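# Spell the slip's code with letter tiles on board rail

## Task

Push letter tiles all the way into the empty rail of the upright board so the letters in the rail match the code written on the slip. The board is loose, not anchored: when finished it must rest fully on the table with nothing holding it, tilted no more than it was at the start. Anything that stays in place only because the robot is holding or pressing it does not count.

## Robot and tools

Robot: two six-joint arms, left_arm and right_arm, each with a parallel two-finger gripper. Bases in the scene frame: left_arm at (+0.016, +0.361, 0) m, quat_wxyz (+1.000, 0, 0, -0.030); right_arm at (+0.038, -0.291, 0) m, quat_wxyz (+0.998, 0, 0, -0.056). Scene frame: origin on the tabletop midway between the arms, +z up, +x out across the table, left_arm on the +y side. The arm names do not tell you which side of a camera image an arm appears on.

Joint order, used in every command row and every per-joint list in results: waist (joint1), shoulder (joint2), elbow (joint3), wrist pitch (joint4), wrist yaw (joint5), wrist roll (joint6). Stated ranges in rad: waist -2.618..3.054, shoulder 0.000..3.142, elbow 0.000..3.142, wrist pitch -1.571..1.571, wrist yaw -1.571..1.571, wrist roll -2.094..2.094. Real ends may differ by up to 0.036 rad.

Command row: 14 numbers, each in [-1, 1], always covering both arms even when one is idle: left_arm's six joint values then its opening, then right_arm's six joint values then its opening. Joint values are scaled offsets, not angles: 1.0 equals 1.202 rad (waist), 1.258 (shoulder), 1.238 (elbow), 2.073 (wrist pitch), 2.022 (wrist yaw and wrist roll). Opening is absolute, not an offset: +1 fully open (finger gap 0.087 m), -1 closed.

execute_actions(actions): a list of up to 15 actions run one after another. Each action is a table of up to 15 rows; each row lasts one 1/30 s step and, if fewer than 15 rows are given, the final row repeats for the remaining steps. Joint offsets in every row are measured from the arm's angles at the moment that action begins (for a call's first action, the last angles reported), not from the previous row. An action that would push a joint more than 0.036 rad beyond its range is rejected for both arms; if the first action fails this or any action is malformed, nothing in the call runs. An empty list just returns the current state and images.

move(target, speed, blocking): target is one 14-number row as above; its joint offsets count from the "Joint positions" of the latest result showing them. All joints travel in step so each finishes together, so grippers follow curves. speed (rad/s, 0.01 to 2, default 0.5) caps the joint with the longest travel; paths take 0.5 to 10 s and are cut off at 10 s. Moves ignore obstacles and the other arm; faster motion hits harder, and aiming far past a contact presses harder. Finger openings are sent at the start. With blocking=false the result comes after 0.5 s while motion continues; until a result shows it ended, new rows and moves are rejected, so use wait or stop. The extra "move:" line reports the ending (done, off_target, moving, held, fault), limits=held or limits=none, and each arm's joint farthest from target.

wait(seconds): 0 to 10; lets time pass while arms keep their last command; returns early if a running move ends. stop(): brakes the running move (needs stopping room); fingers continue. zoom_image(camera, region): region [x0, y0, x1, y1] in pixels of that camera's last full image, at most 504x504. Cameras, all 672x504: cam_head_left, cam_head_right, cam_low, cam_left_wrist, cam_right_wrist. show_instructions(): shows the reference images (here one, the letter rail manual). read_manual(section): licence texts only. finished_scene(scene): ends the current scene irreversibly and reports success; the goal must already hold steadily.

Results: the state line gives each gripper's end_effector_position (m) and end_effector_quat_wxyz in the scene frame; this point sits between the finger pads just behind the tips, fingers point along gripper +z, close along y; the printed position can be off, more at full reach. Joint positions (rad, then finger gap in m), Joint velocities, Joint targets (what joints are currently driven toward; can change on its own), grip_measured (opening on the command scale, each gripper off by up to about 1 mm). "joint sent to its limit" means a joint was stopped at its end; its absence doesn't prove more travel exists. "joint command not followed" means a clearance check altered joint targets. Torque readings carry offsets and noise. MOTOR HOT appears at 75 °C; at 90 °C that arm is halted 10 s; at 100 °C it goes limp and drops. FAULT lines report such stops.

Motion limits: each step the target may lead the measured angle by at most 0.202 (waist), 0.258 (shoulder), 0.238 (elbow), 0.573 (wrist pitch), 0.522 (wrist yaw, roll) rad, and targets implying more than 70 mm of gripper travel get scaled back, so big motions need several actions and unfinished ones should be re-commanded. Friction can leave a joint up to about 0.031 rad short, and tiny commands may not move it.

Gripping: to hold, command an opening about 0.02 below grip_measured; smaller margins grip lighter. Pads give about 20 N; fast closes squeeze harder. Parts may be tugged or objects pushed briefly.

Avoid: letting tiles or the board leave the table, toppling or tilting the board, arms colliding or pressing each other, hard slams, drops and heavy pushing. Release everything before finishing so the board and tiles stand unaided.

Each tool is called after ">>>" by a JSON object that holds its "method" and its "body".

Reference images:

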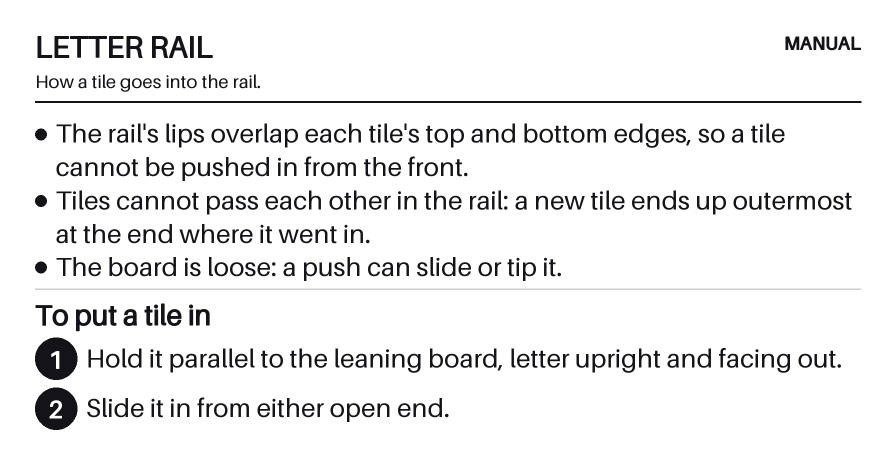

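## Session

>>> {"method": "execute_actions", "body": {"actions": []}}

Scene clock: 0.00 s.
left_arm: end_effector_position=(+0.0954, +0.0073, +0.1414) grip_measured=+1.000 end_effector_quat_wxyz=(+0.285, +0.063, +0.838, -0.461) | right_arm: end_effector_position=(+0.0144, -0.7210, +0.3678) grip_measured=+0.995 end_effector_quat_wxyz=(+0.530, +0.813, -0.013, -0.239)
Joint names: [waist, shoulder, elbow, wrist pitch, wrist yaw, wrist roll]
Joint positions: left_arm=[-1.317  1.118  0.541  0.137 -0.259 -1.062  0.087] | right_arm=[-1.421  1.364  1.509 -0.513  0.449  1.329  0.087]
Joint velocities: left_arm=[-0.002 -0.007 -0.012 -0.037 -0.022  0.051  0.   ] | right_arm=[-0.022 -0.012 -0.022  0.022 -0.007  0.022 -0.   ]
Joint torques (N m, as the arm reports them, + toward a larger angle): no reading
Motor temperatures (°C, as the motors report them): left_arm=[27 26 25 28 27 27] | right_arm=[27 28 27 27 25 25]
Joint targets: left_arm=[-1.317 1.118 0.541 0.137 -0.259 -1.062] | right_arm=[-1.421 1.364 1.509 -0.513 0.449 1.329]

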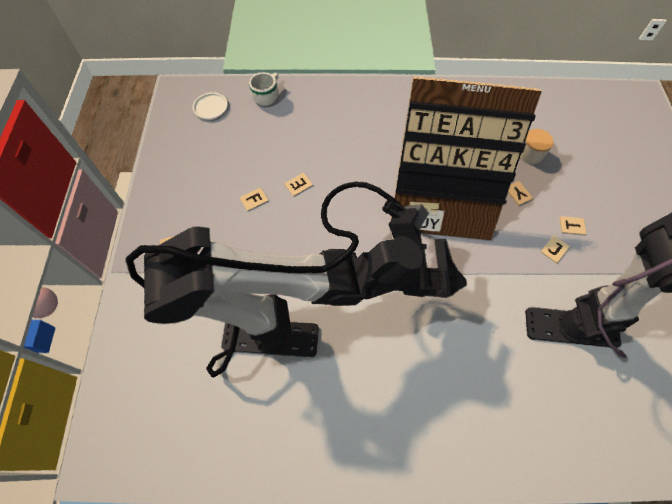

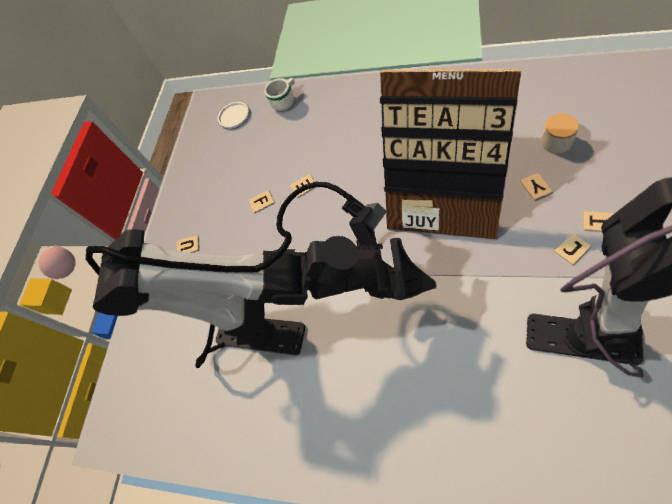

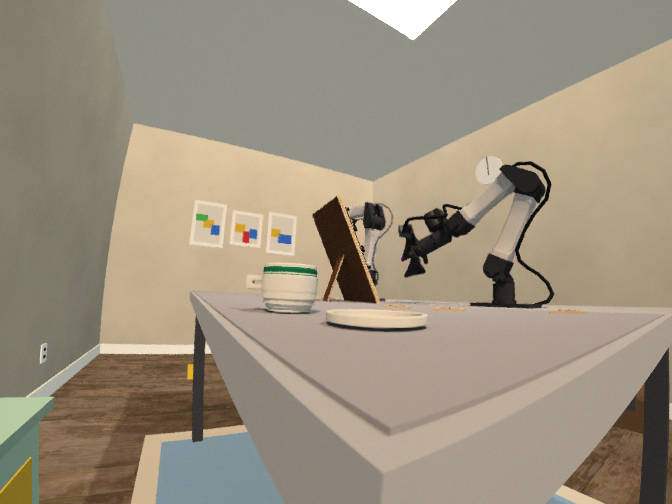

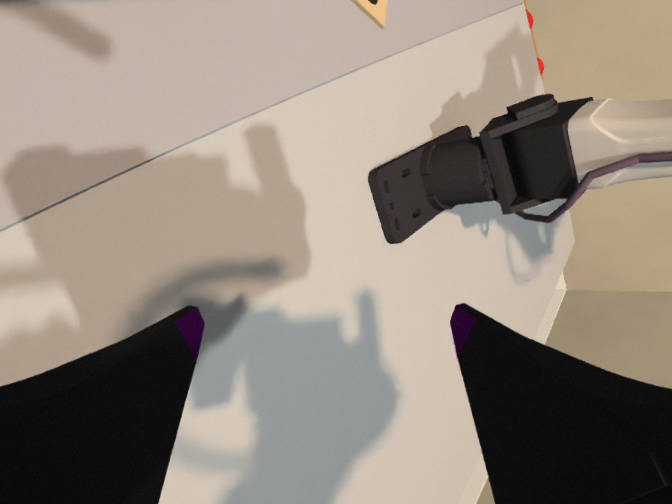

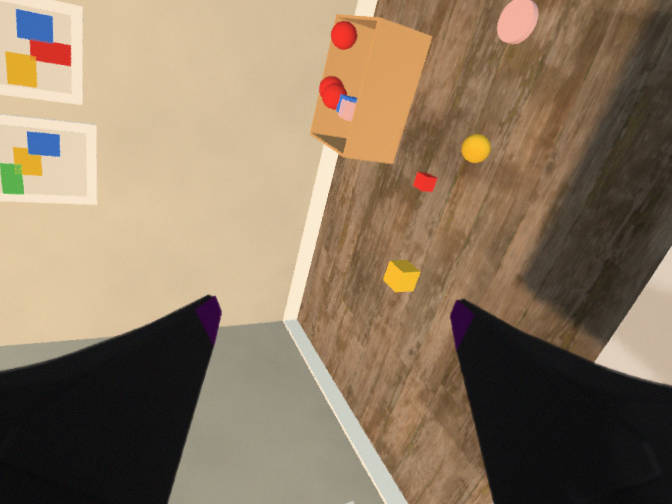

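>>> {"method": "zoom_image", "body": {"camera": "cam_head_right", "region": [360,60,640,280]}}

>>> {"method": "zoom_image", "body": {"camera": "cam_low", "region": [290,180,610,330]}}

Region (360, 60, 640, 280) of cam_head_right's 672x504 image, scaled by 1.800, with more detail than that image has; it fills the top 396 rows of this view, and the rest is white.

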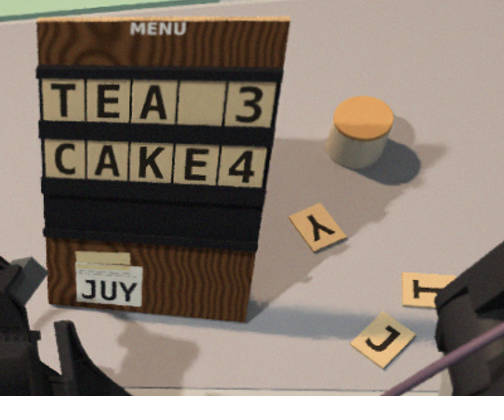

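Region (290, 180, 610, 330) of cam_low's 672x504 image, scaled by 1.575, with more detail than that image has; it fills the top 236 rows of this view, and the rest is white.

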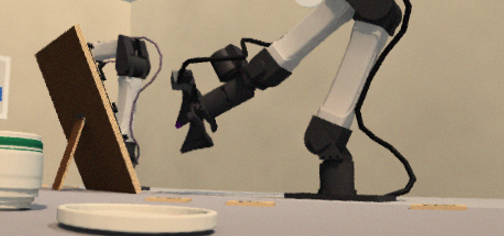

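>>> {"method": "move", "body": {"target": [0.1,-0.17,0.25,-0.68,0.128,0.4,1,0.6,0,0,-0.3,-0.222,-0.44,1], "speed": 1.5}}

>>> {"method": "move", "body": {"target": [1,0.2,0.2,0,0,0.44,1,0.53,0.142,-0.32,0,0,0,1], "speed": 1.5}}

>>> {"method": "move", "body": {"target": [0.63,0.75,0.58,0,0,0,1,0,0,0,0,0,0,1], "speed": 1.5}}

Scene clock: 2.97 s.
left_arm: end_effector_position=(+0.0456, +0.2391, +0.1094) grip_measured=+1.000 end_effector_quat_wxyz=(+0.086, +0.480, +0.870, -0.073) | right_arm: end_effector_position=(+0.2603, -0.5063, +0.2394) grip_measured=+0.995 end_effector_quat_wxyz=(+0.289, +0.568, +0.768, -0.061)
Joint names: [waist, shoulder, elbow, wrist pitch, wrist yaw, wrist roll]
Joint positions: left_arm=[-1.208  0.919  0.831 -1.259 -0.013 -0.259  0.087] | right_arm=[-0.708  1.364  1.509 -1.117  0.014  0.449  0.087]
Joint velocities: left_arm=[-0.012 -0.012  0.007 -0.037 -0.007  0.081  0.   ] | right_arm=[ 0.002 -0.017  0.002 -0.022  0.037 -0.051  0.   ]
Joint torques (N m, as the arm reports them, + toward a larger angle): left_arm=[ 0.46 -2.14 10.06  0.85  0.11 -0.08] | right_arm=[ 0.57 -5.74  7.2   1.07 -0.1  -0.16]
Motor temperatures (°C, as the motors report them): left_arm=[27 26 26 29 27 27] | right_arm=[27 29 28 28 25 25]
Joint targets: left_arm=[-1.197 0.903 0.850 -1.273 -0.000 -0.253] | right_arm=[-0.699 1.364 1.509 -1.135 0.000 0.439]
move: done; limits=none; left_arm: farthest joint: the elbow, 0.019 radians from its target (0.310 radians at the start); right_arm: farthest joint: the wrist pitch, 0.018 radians from its target (0.622 radians at the start)

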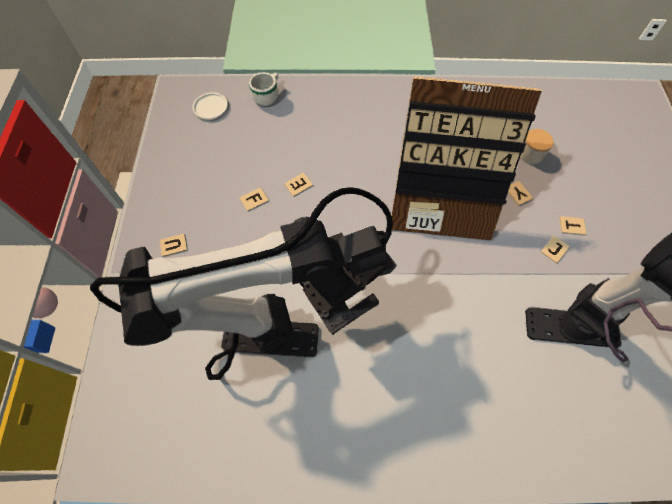

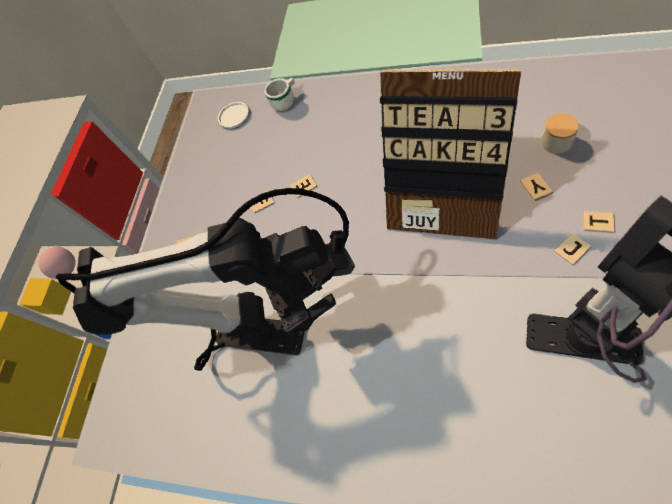

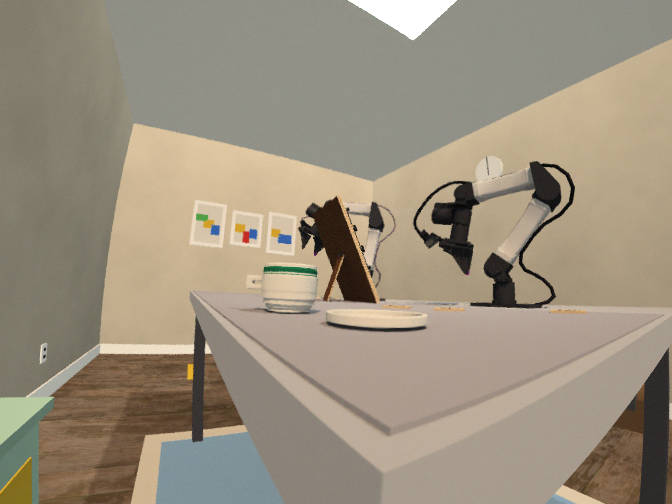

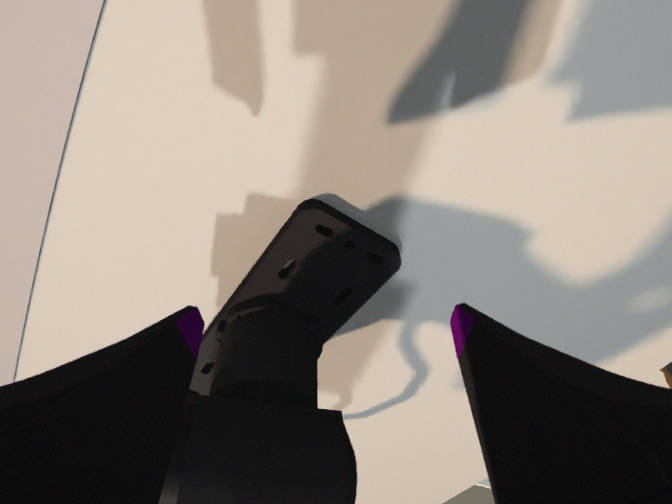

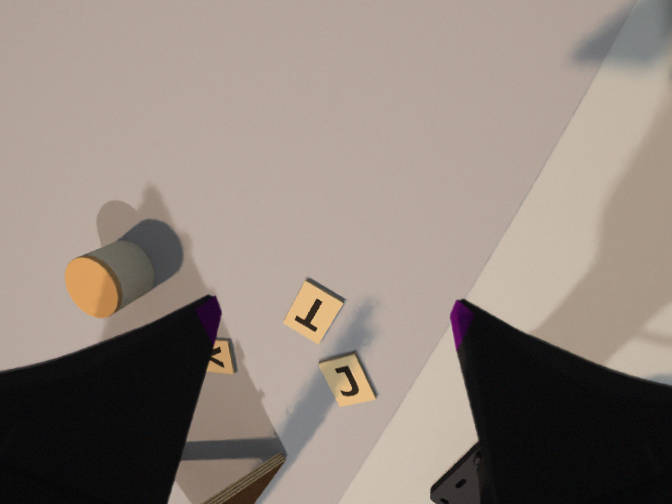

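Scene clock: 4.80 s.
left_arm: end_effector_position=(+0.2024, +0.3737, +0.1416) grip_measured=+1.000 end_effector_quat_wxyz=(+0.107, +0.340, +0.933, +0.036) | right_arm: end_effector_position=(+0.2729, -0.3205, +0.0869) grip_measured=+0.995 end_effector_quat_wxyz=(+0.035, +0.314, +0.949, -0.003)
Joint names: [waist, shoulder, elbow, wrist pitch, wrist yaw, wrist roll]
Joint positions: left_arm=[-0.016  1.152  1.06  -1.254 -0.012  0.625  0.087] | right_arm=[-0.078  1.525  1.131 -1.109  0.015  0.449  0.087]
Joint velocities: left_arm=[ 0.002  0.002 -0.012  0.051  0.037 -0.037  0.   ] | right_arm=[-0.017 -0.012 -0.007  0.022  0.022  0.007 -0.   ]
Joint torques (N m, as the arm reports them, + toward a larger angle): left_arm=[ 0.44 -1.36 10.03  0.93  0.02 -0.09] | right_arm=[ 0.95 -5.1   5.53  0.32  0.01 -0.08]
Motor temperatures (°C, as the motors report them): left_arm=[27 26 26 29 27 27] | right_arm=[27 29 28 28 25 25]
Joint targets: left_arm=[-0.006 1.171 1.079 -1.259 -0.014 0.631] | right_arm=[-0.071 1.543 1.113 -1.117 0.014 0.449]
move: done; limits=none; left_arm: farthest joint: the shoulder, 0.019 radians from its target (0.252 radians at the start); right_arm: farthest joint: the shoulder, 0.018 radians from its target (0.179 radians at the start)

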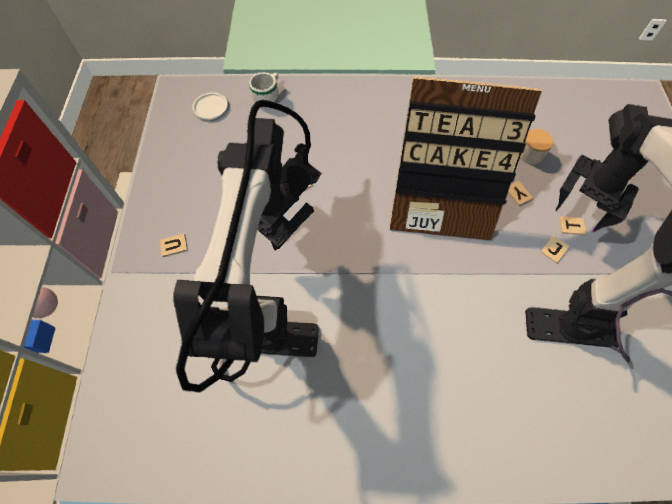

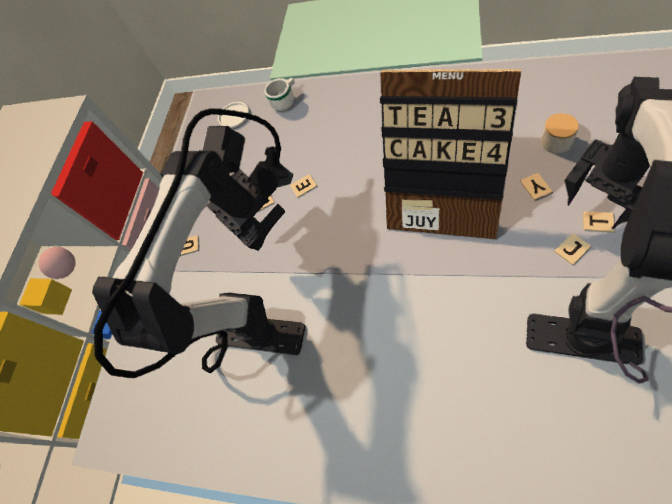

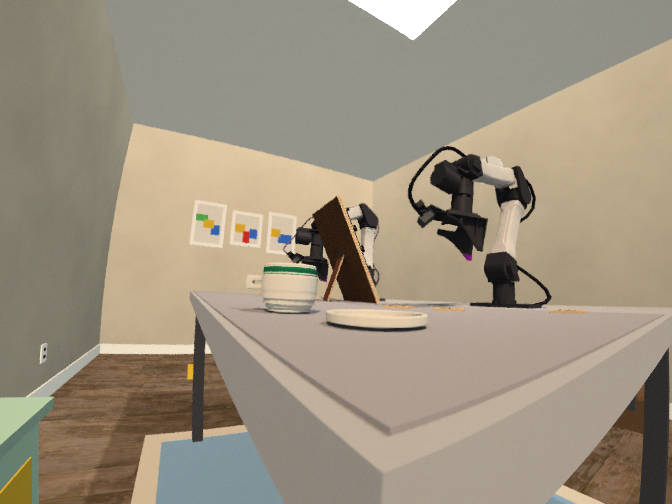

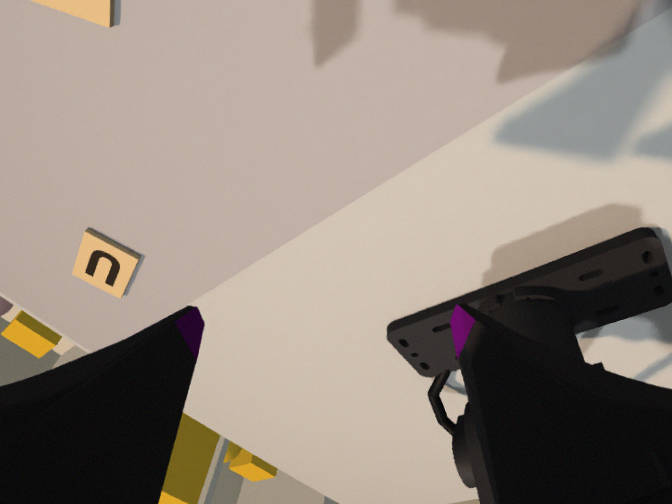

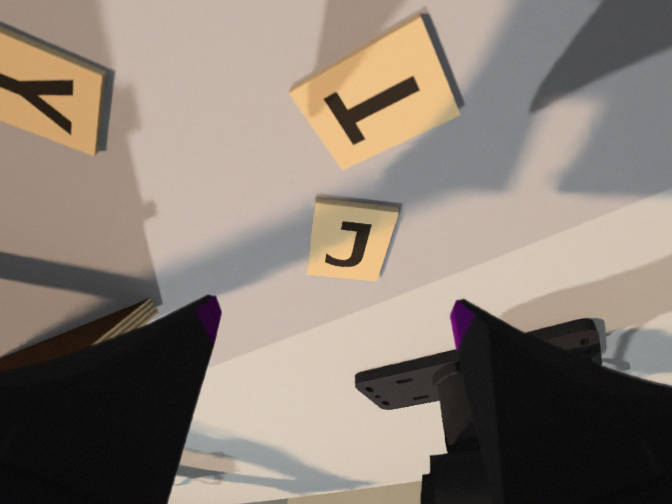

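Scene clock: 6.13 s.
left_arm: end_effector_position=(+0.2846, +0.6150, +0.0719) grip_measured=+1.000 end_effector_quat_wxyz=(-0.002, -0.031, +1.000, +0.004) | right_arm: end_effector_position=(+0.2729, -0.3205, +0.0869) grip_measured=+0.995 end_effector_quat_wxyz=(+0.035, +0.314, +0.949, -0.003)
Joint names: [waist, shoulder, elbow, wrist pitch, wrist yaw, wrist roll]
Joint positions: left_arm=[ 0.747  2.087  1.76  -1.242 -0.008  0.625  0.087] | right_arm=[-0.078  1.525  1.131 -1.109  0.015  0.449  0.087]
Joint velocities: left_arm=[ 0.007  0.007 -0.002 -0.037  0.007 -0.066  0.   ] | right_arm=[-0.002  0.012 -0.012  0.007 -0.066 -0.007 -0.001]
Joint torques (N m, as the arm reports them, + toward a larger angle): left_arm=[ -0.71 -10.91   9.59   0.41   0.01  -0.14] | right_arm=[-0.1  -6.75  6.87  0.44  0.02 -0.14]
Motor temperatures (°C, as the motors report them): left_arm=[27 27 27 29 27 27] | right_arm=[27 29 28 28 25 25]
Joint targets: left_arm=[0.741 2.095 1.778 -1.254 -0.012 0.625] | right_arm=[-0.078 1.525 1.131 -1.109 0.015 0.449]
move: done; limits=none; left_arm: farthest joint: the elbow, 0.018 radians from its target (0.718 radians at the start); right_arm: farthest joint: the waist, 0.000 radians from its target (0.000 radians at the start)

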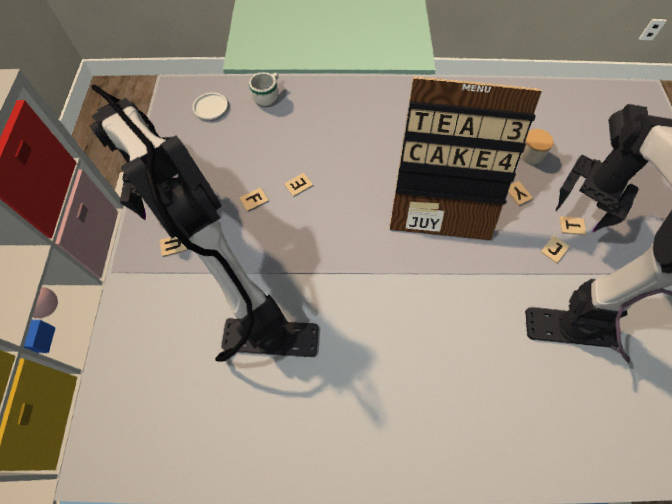

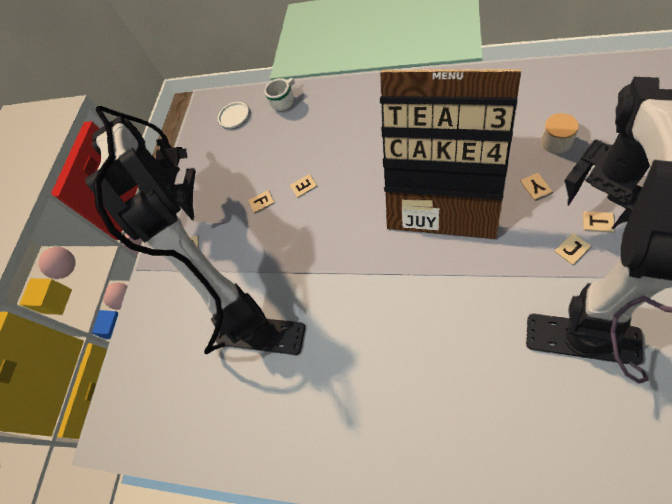

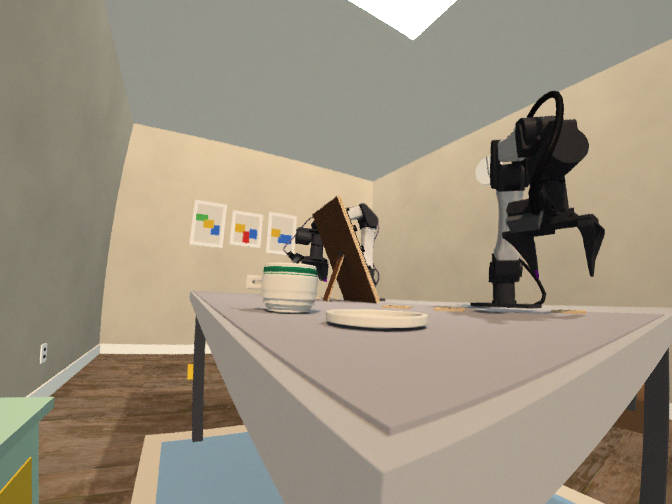

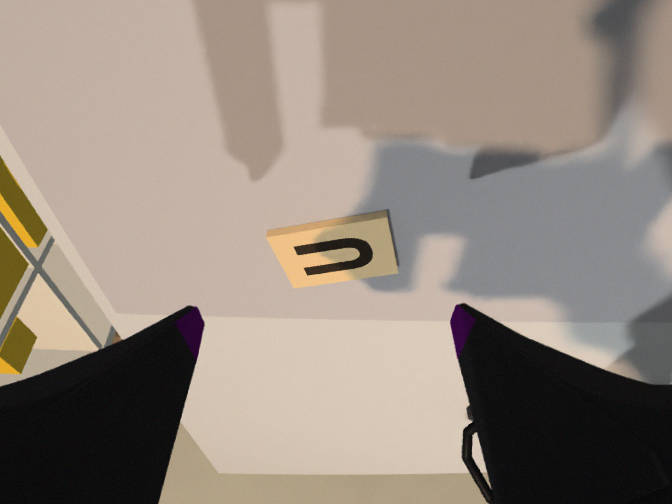

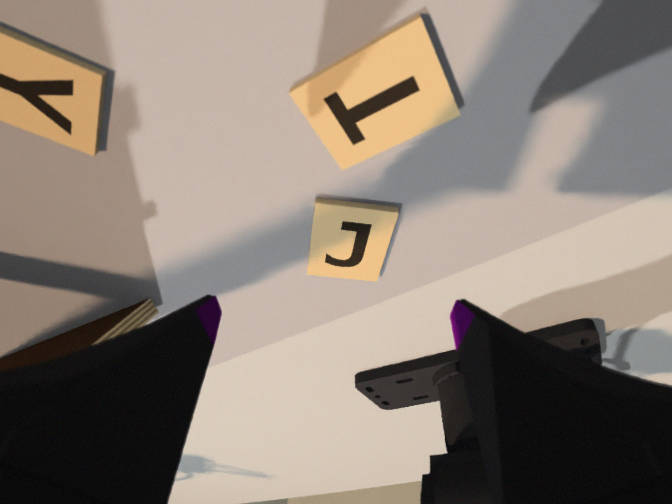

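>>> {"method": "move", "body": {"target": [0.226,-0.11,-0.297,0.114,0.008,-0.762,1,0.019,-0.056,-0.252,0.088,-0.013,0.076,1], "speed": 1.5}}

Scene clock: 8.50 s.
left_arm: end_effector_position=(+0.2392, +0.6190, +0.0321) grip_measured=+1.000 end_effector_quat_wxyz=(-0.007, +0.802, -0.597, -0.003) | right_arm: end_effector_position=(+0.2323, -0.3026, +0.0304) grip_measured=+0.995 end_effector_quat_wxyz=(+0.004, +0.375, +0.927, -0.001)
Joint names: [waist, shoulder, elbow, wrist pitch, wrist yaw, wrist roll]
Joint positions: left_arm=[ 1.01   1.961  1.417 -1.012 -0.006 -0.911  0.087] | right_arm=[-0.065  1.469  0.839 -0.933  0.003  0.592  0.087]
Joint velocities: left_arm=[-0.017 -0.022  0.002  0.007 -0.066 -0.037  0.   ] | right_arm=[-0.002 -0.012 -0.002  0.037  0.022 -0.007  0.   ]
Joint torques (N m, as the arm reports them, + toward a larger angle): left_arm=[  0.27 -11.32   5.18   0.6    0.07  -0.19] | right_arm=[ 0.76 -6.91  4.64  0.37 -0.12 -0.01]
Motor temperatures (°C, as the motors report them): left_arm=[27 28 27 29 27 27] | right_arm=[27 29 28 28 25 25]
Joint targets: left_arm=[1.018 1.949 1.393 -1.005 0.008 -0.917] | right_arm=[-0.056 1.454 0.819 -0.927 -0.011 0.602]
move: off_target (left_arm); limits=none; left_arm: farthest joint: the elbow, 0.025 radians from its target (0.368 radians at the start); right_arm: farthest joint: the elbow, 0.020 radians from its target (0.312 radians at the start)

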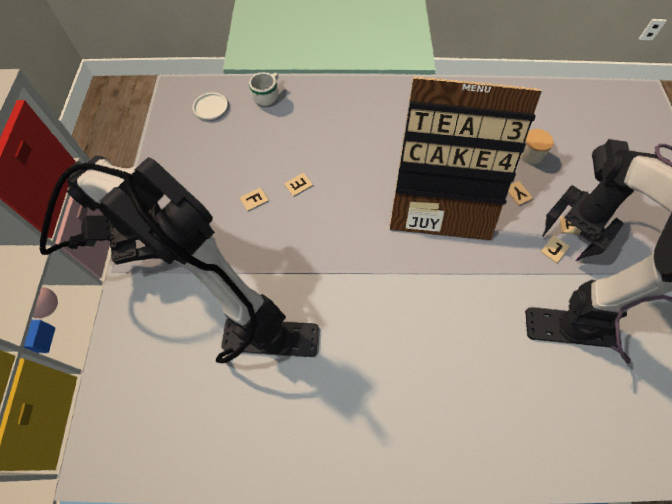

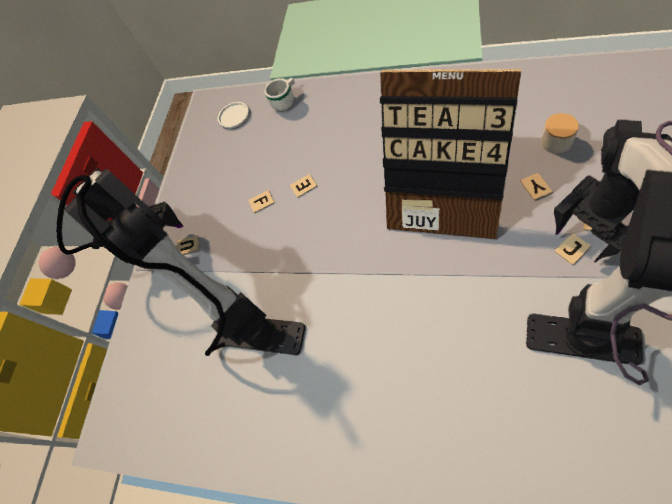

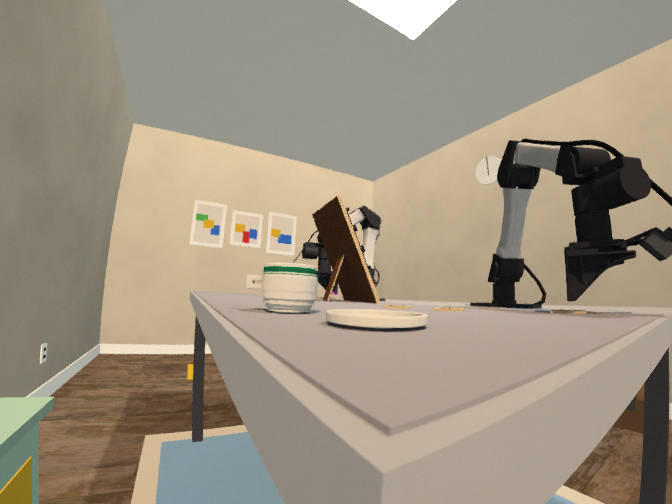

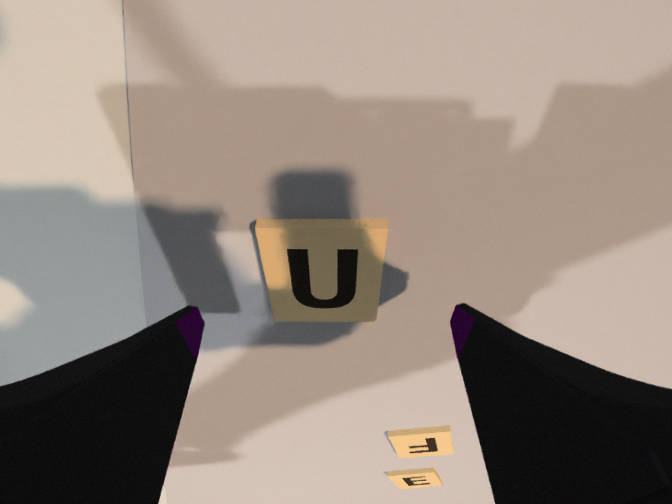

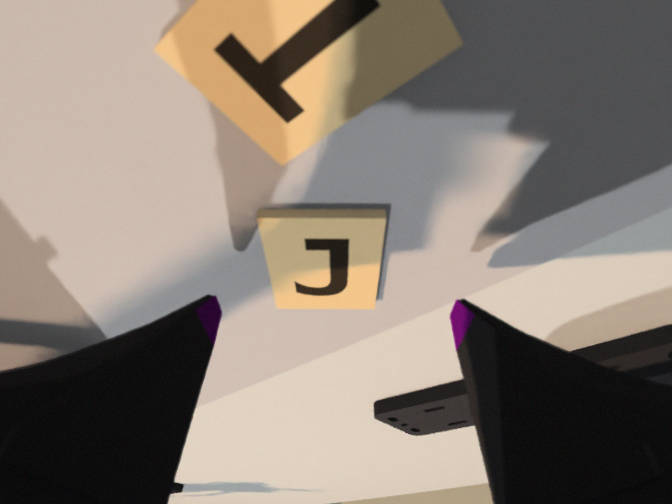

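>>> {"method": "move", "body": {"target": [-0.016,0.031,-0.066,0.036,0,0,0.5,0.033,0.034,-0.066,0.043,0,0.02,0.5]}}

Scene clock: 9.77 s.
left_arm: end_effector_position=(+0.2387, +0.6127, +0.0110) grip_measured=+0.500 end_effector_quat_wxyz=(-0.000, +0.799, -0.601, -0.003) | right_arm: end_effector_position=(+0.2287, -0.2950, +0.0109) grip_measured=+0.500 end_effector_quat_wxyz=(+0.000, +0.375, +0.927, -0.001)
Joint names: [waist, shoulder, elbow, wrist pitch, wrist yaw, wrist roll]
Joint positions: left_arm=[ 1.001  1.983  1.358 -0.945 -0.006 -0.911  0.066] | right_arm=[-0.035  1.493  0.774 -0.852  0.003  0.623  0.066]
Joint velocities: left_arm=[-0.022 -0.007  0.002 -0.022  0.007 -0.007 -0.   ] | right_arm=[ 0.012 -0.012  0.007 -0.007 -0.037 -0.081 -0.   ]
Joint torques (N m, as the arm reports them, + toward a larger angle): left_arm=[-1.   -8.86  5.21  0.57 -0.07 -0.13] | right_arm=[ 0.89 -4.    4.89  0.31  0.07 -0.01]
Motor temperatures (°C, as the motors report them): left_arm=[27 28 27 29 27 27] | right_arm=[27 29 28 28 25 25]
Joint targets: left_arm=[0.991 2.000 1.336 -0.938 -0.006 -0.911] | right_arm=[-0.025 1.512 0.757 -0.844 0.003 0.633]
move: off_target (left_arm); limits=none; left_arm: farthest joint: the elbow, 0.023 radians from its target (0.082 radians at the start); right_arm: farthest joint: the shoulder, 0.019 radians from its target (0.043 radians at the start)

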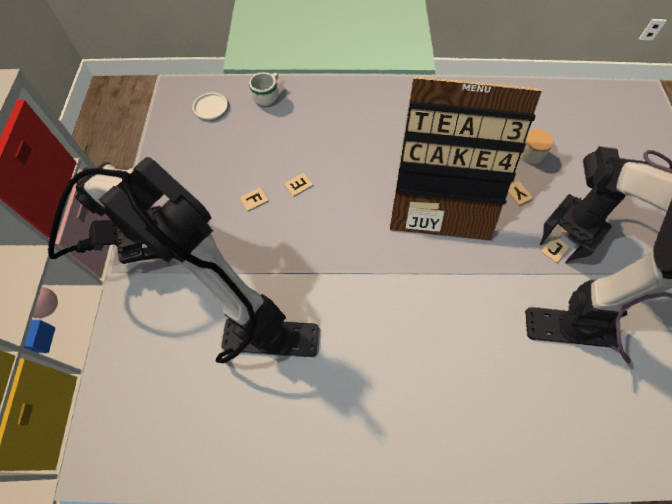

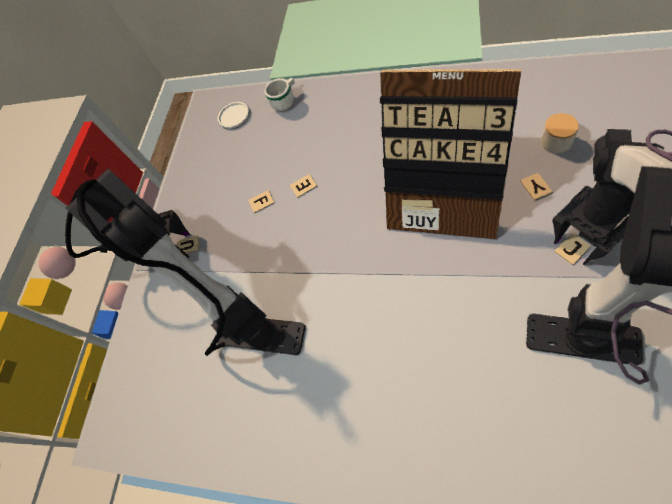

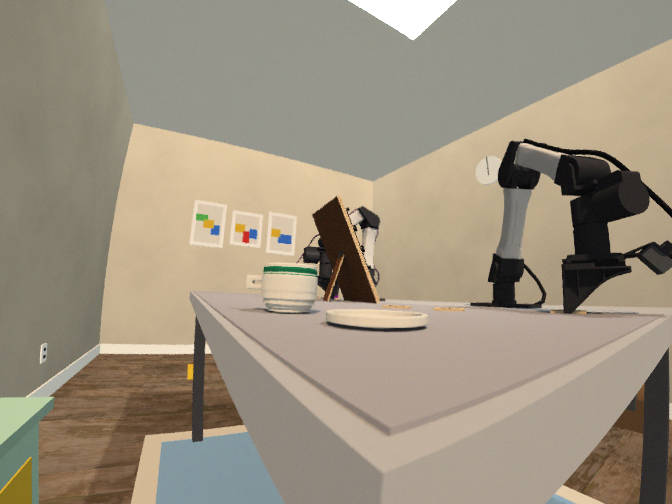

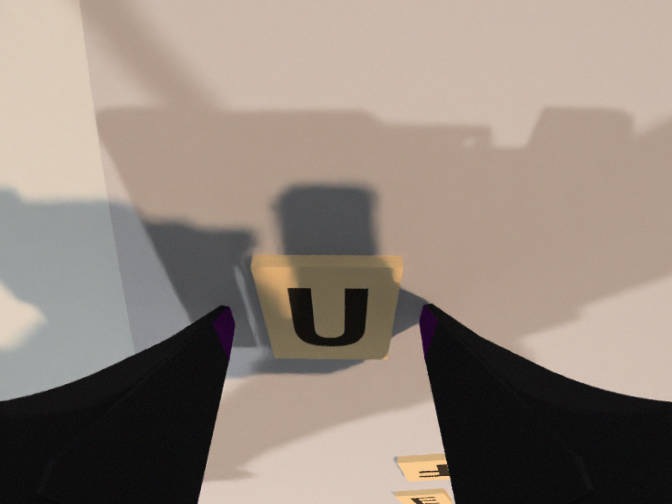

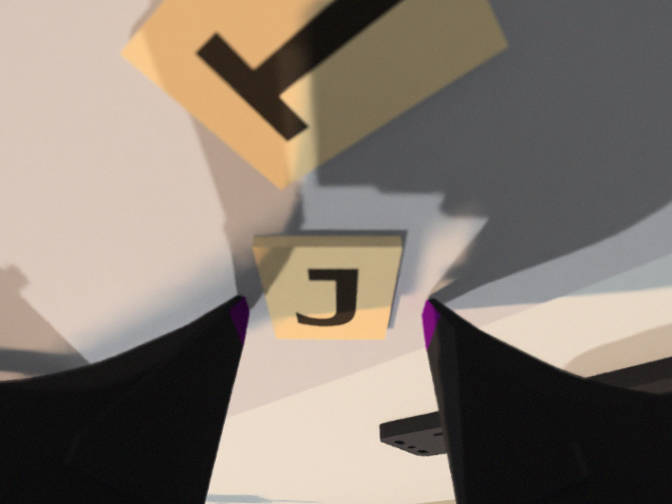

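>>> {"method": "move", "body": {"target": [0,0.02,-0.032,0.015,0,0,0.5,0,0.03,-0.027,0.021,0,0,0.5]}}

>>> {"method": "execute_actions", "body": {"actions": [[[0,0,0,0,0,0,0.3,0,0,0,0,0,0,0.3],[0,0,0,0,0,0,0.2,0,0,0,0,0,0,0.2],[0,0,0,0,0,0,0.13,0,0,0,0,0,0,0.13],[0,0,0,0,0,0,0.08,0,0,0,0,0,0,0.08],[0,0,0,0,0,0,0.04,0,0,0,0,0,0,0.04],[0,0,0,0,0,0,0,0,0,0,0,0,0,0],[0,0,0,0,0,0,-0.04,0,0,0,0,0,0,-0.04],[0,0,0,0,0,0,-0.08,0,0,0,0,0,0,-0.08],[0,0,0,0,0,0,-0.12,0,0,0,0,0,0,-0.12]]]}}

Scene clock: 10.60 s.
left_arm: end_effector_position=(+0.2402, +0.6148, +0.0097) grip_measured=+0.500 end_effector_quat_wxyz=(-0.006, +0.799, -0.601, -0.003) | right_arm: end_effector_position=(+0.2303, -0.2952, +0.0101) grip_measured=+0.500 end_effector_quat_wxyz=(+0.003, +0.375, +0.927, -0.000)
Joint names: [waist, shoulder, elbow, wrist pitch, wrist yaw, wrist roll]
Joint positions: left_arm=[ 1.001  1.983  1.354 -0.929 -0.006 -0.911  0.066] | right_arm=[-0.035  1.495  0.773 -0.843  0.002  0.623  0.066]
Joint velocities: left_arm=[-0.022 -0.002 -0.002  0.037 -0.037 -0.007  0.   ] | right_arm=[-0.007  0.012 -0.007 -0.022 -0.022 -0.007 -0.001]
Joint torques (N m, as the arm reports them, + toward a larger angle): left_arm=[-0.35 -8.24  3.89  0.67 -0.07 -0.14] | right_arm=[-0.13 -2.51  3.51  0.62  0.08 -0.08]
Motor temperatures (°C, as the motors report them): left_arm=[27 29 27 29 27 27] | right_arm=[27 29 28 28 25 25]
Joint targets: left_arm=[1.001 2.008 1.318 -0.914 -0.006 -0.911] | right_arm=[-0.035 1.531 0.741 -0.808 0.003 0.623]
move: off_target (left_arm, right_arm); limits=none; left_arm: farthest joint: the elbow, 0.035 radians from its target (0.040 radians at the start); right_arm: farthest joint: the shoulder, 0.036 radians from its target (0.037 radians at the start)

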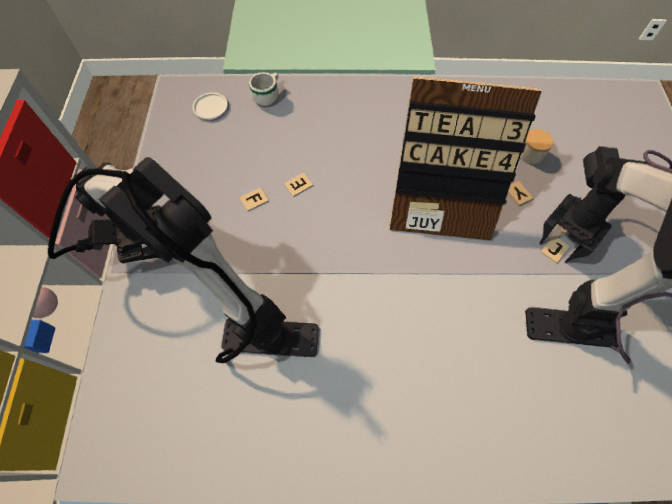

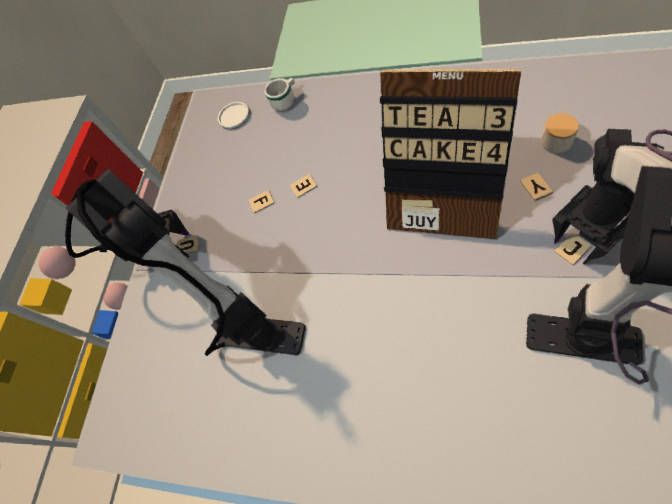

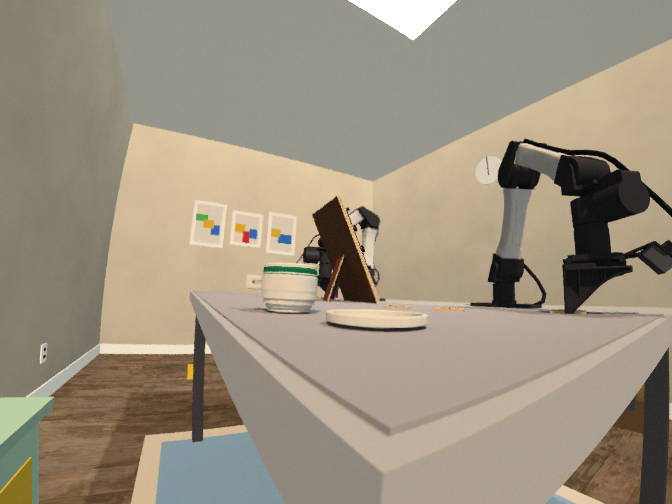

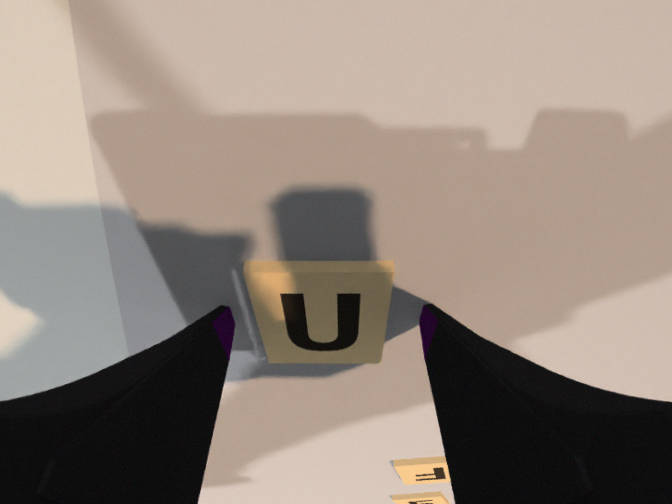

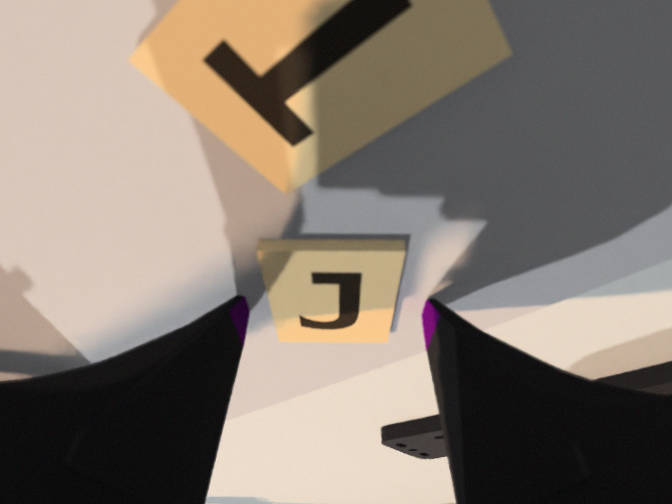

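Scene clock: 11.10 s.
left_arm: end_effector_position=(+0.2429, +0.6163, +0.0097) grip_measured=-0.010 end_effector_quat_wxyz=(-0.012, +0.799, -0.601, +0.000) | right_arm: end_effector_position=(+0.2315, -0.2939, +0.0102) grip_measured=-0.020 end_effector_quat_wxyz=(+0.004, +0.376, +0.927, +0.004)
Joint names: [waist, shoulder, elbow, wrist pitch, wrist yaw, wrist roll]
Joint positions: left_arm=[ 1.001  1.983  1.354 -0.918  0.001 -0.912  0.043] | right_arm=[-0.035  1.495  0.773 -0.839 -0.006  0.624  0.043]
Joint velocities: left_arm=[ 0.012 -0.017 -0.007 -0.007  0.007  0.007 -0.   ] | right_arm=[ 0.007  0.017  0.002 -0.081 -0.007 -0.11   0.   ]
Joint torques (N m, as the arm reports them, + toward a larger angle): left_arm=[ -0.34 -10.31   7.41   0.43  -0.14  -0.13] | right_arm=[-0.02 -5.84  6.09  0.25  0.14 -0.1 ]
Motor temperatures (°C, as the motors report them): left_arm=[27 29 27 29 27 27] | right_arm=[27 29 28 28 25 25]
Joint targets: left_arm=[1.001 1.983 1.354 -0.929 -0.006 -0.911] | right_arm=[-0.035 1.495 0.773 -0.843 0.002 0.623]

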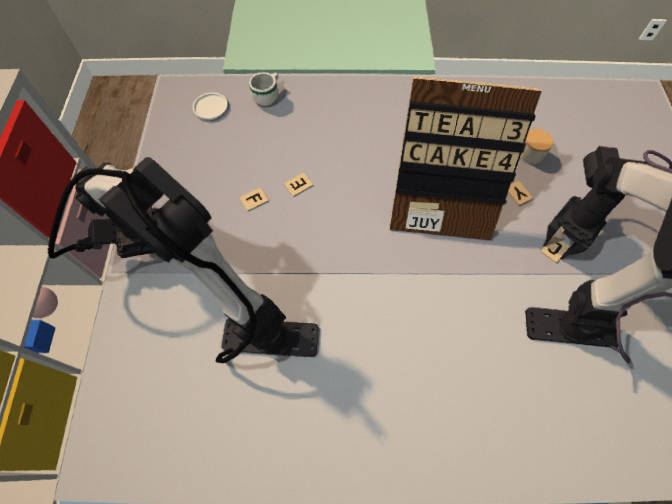

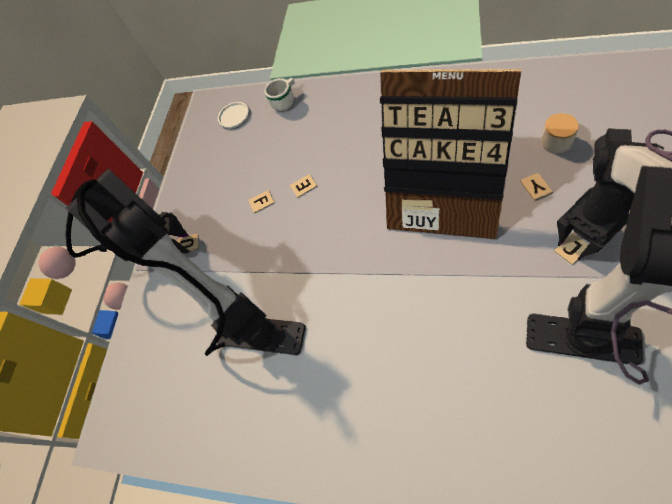

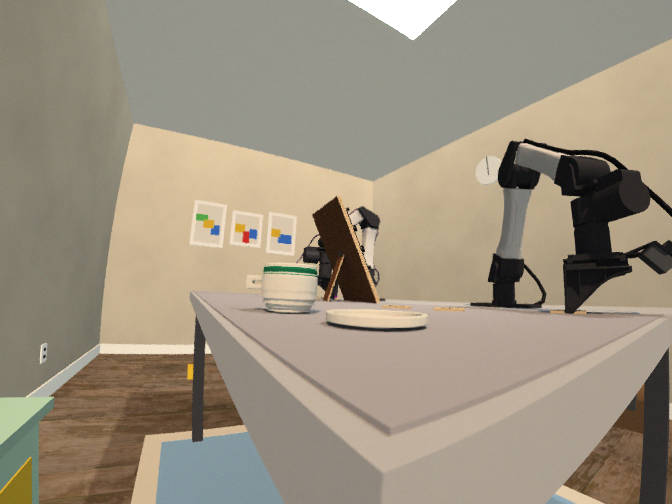

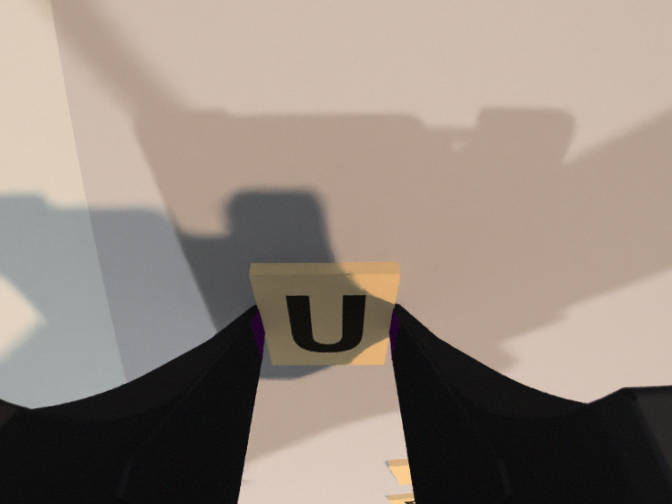

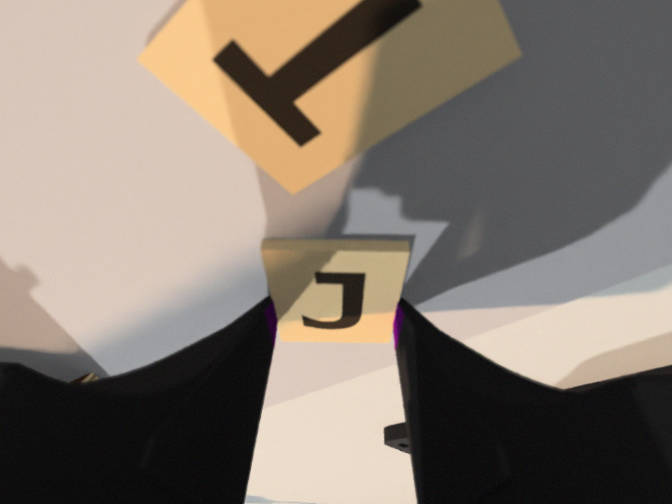

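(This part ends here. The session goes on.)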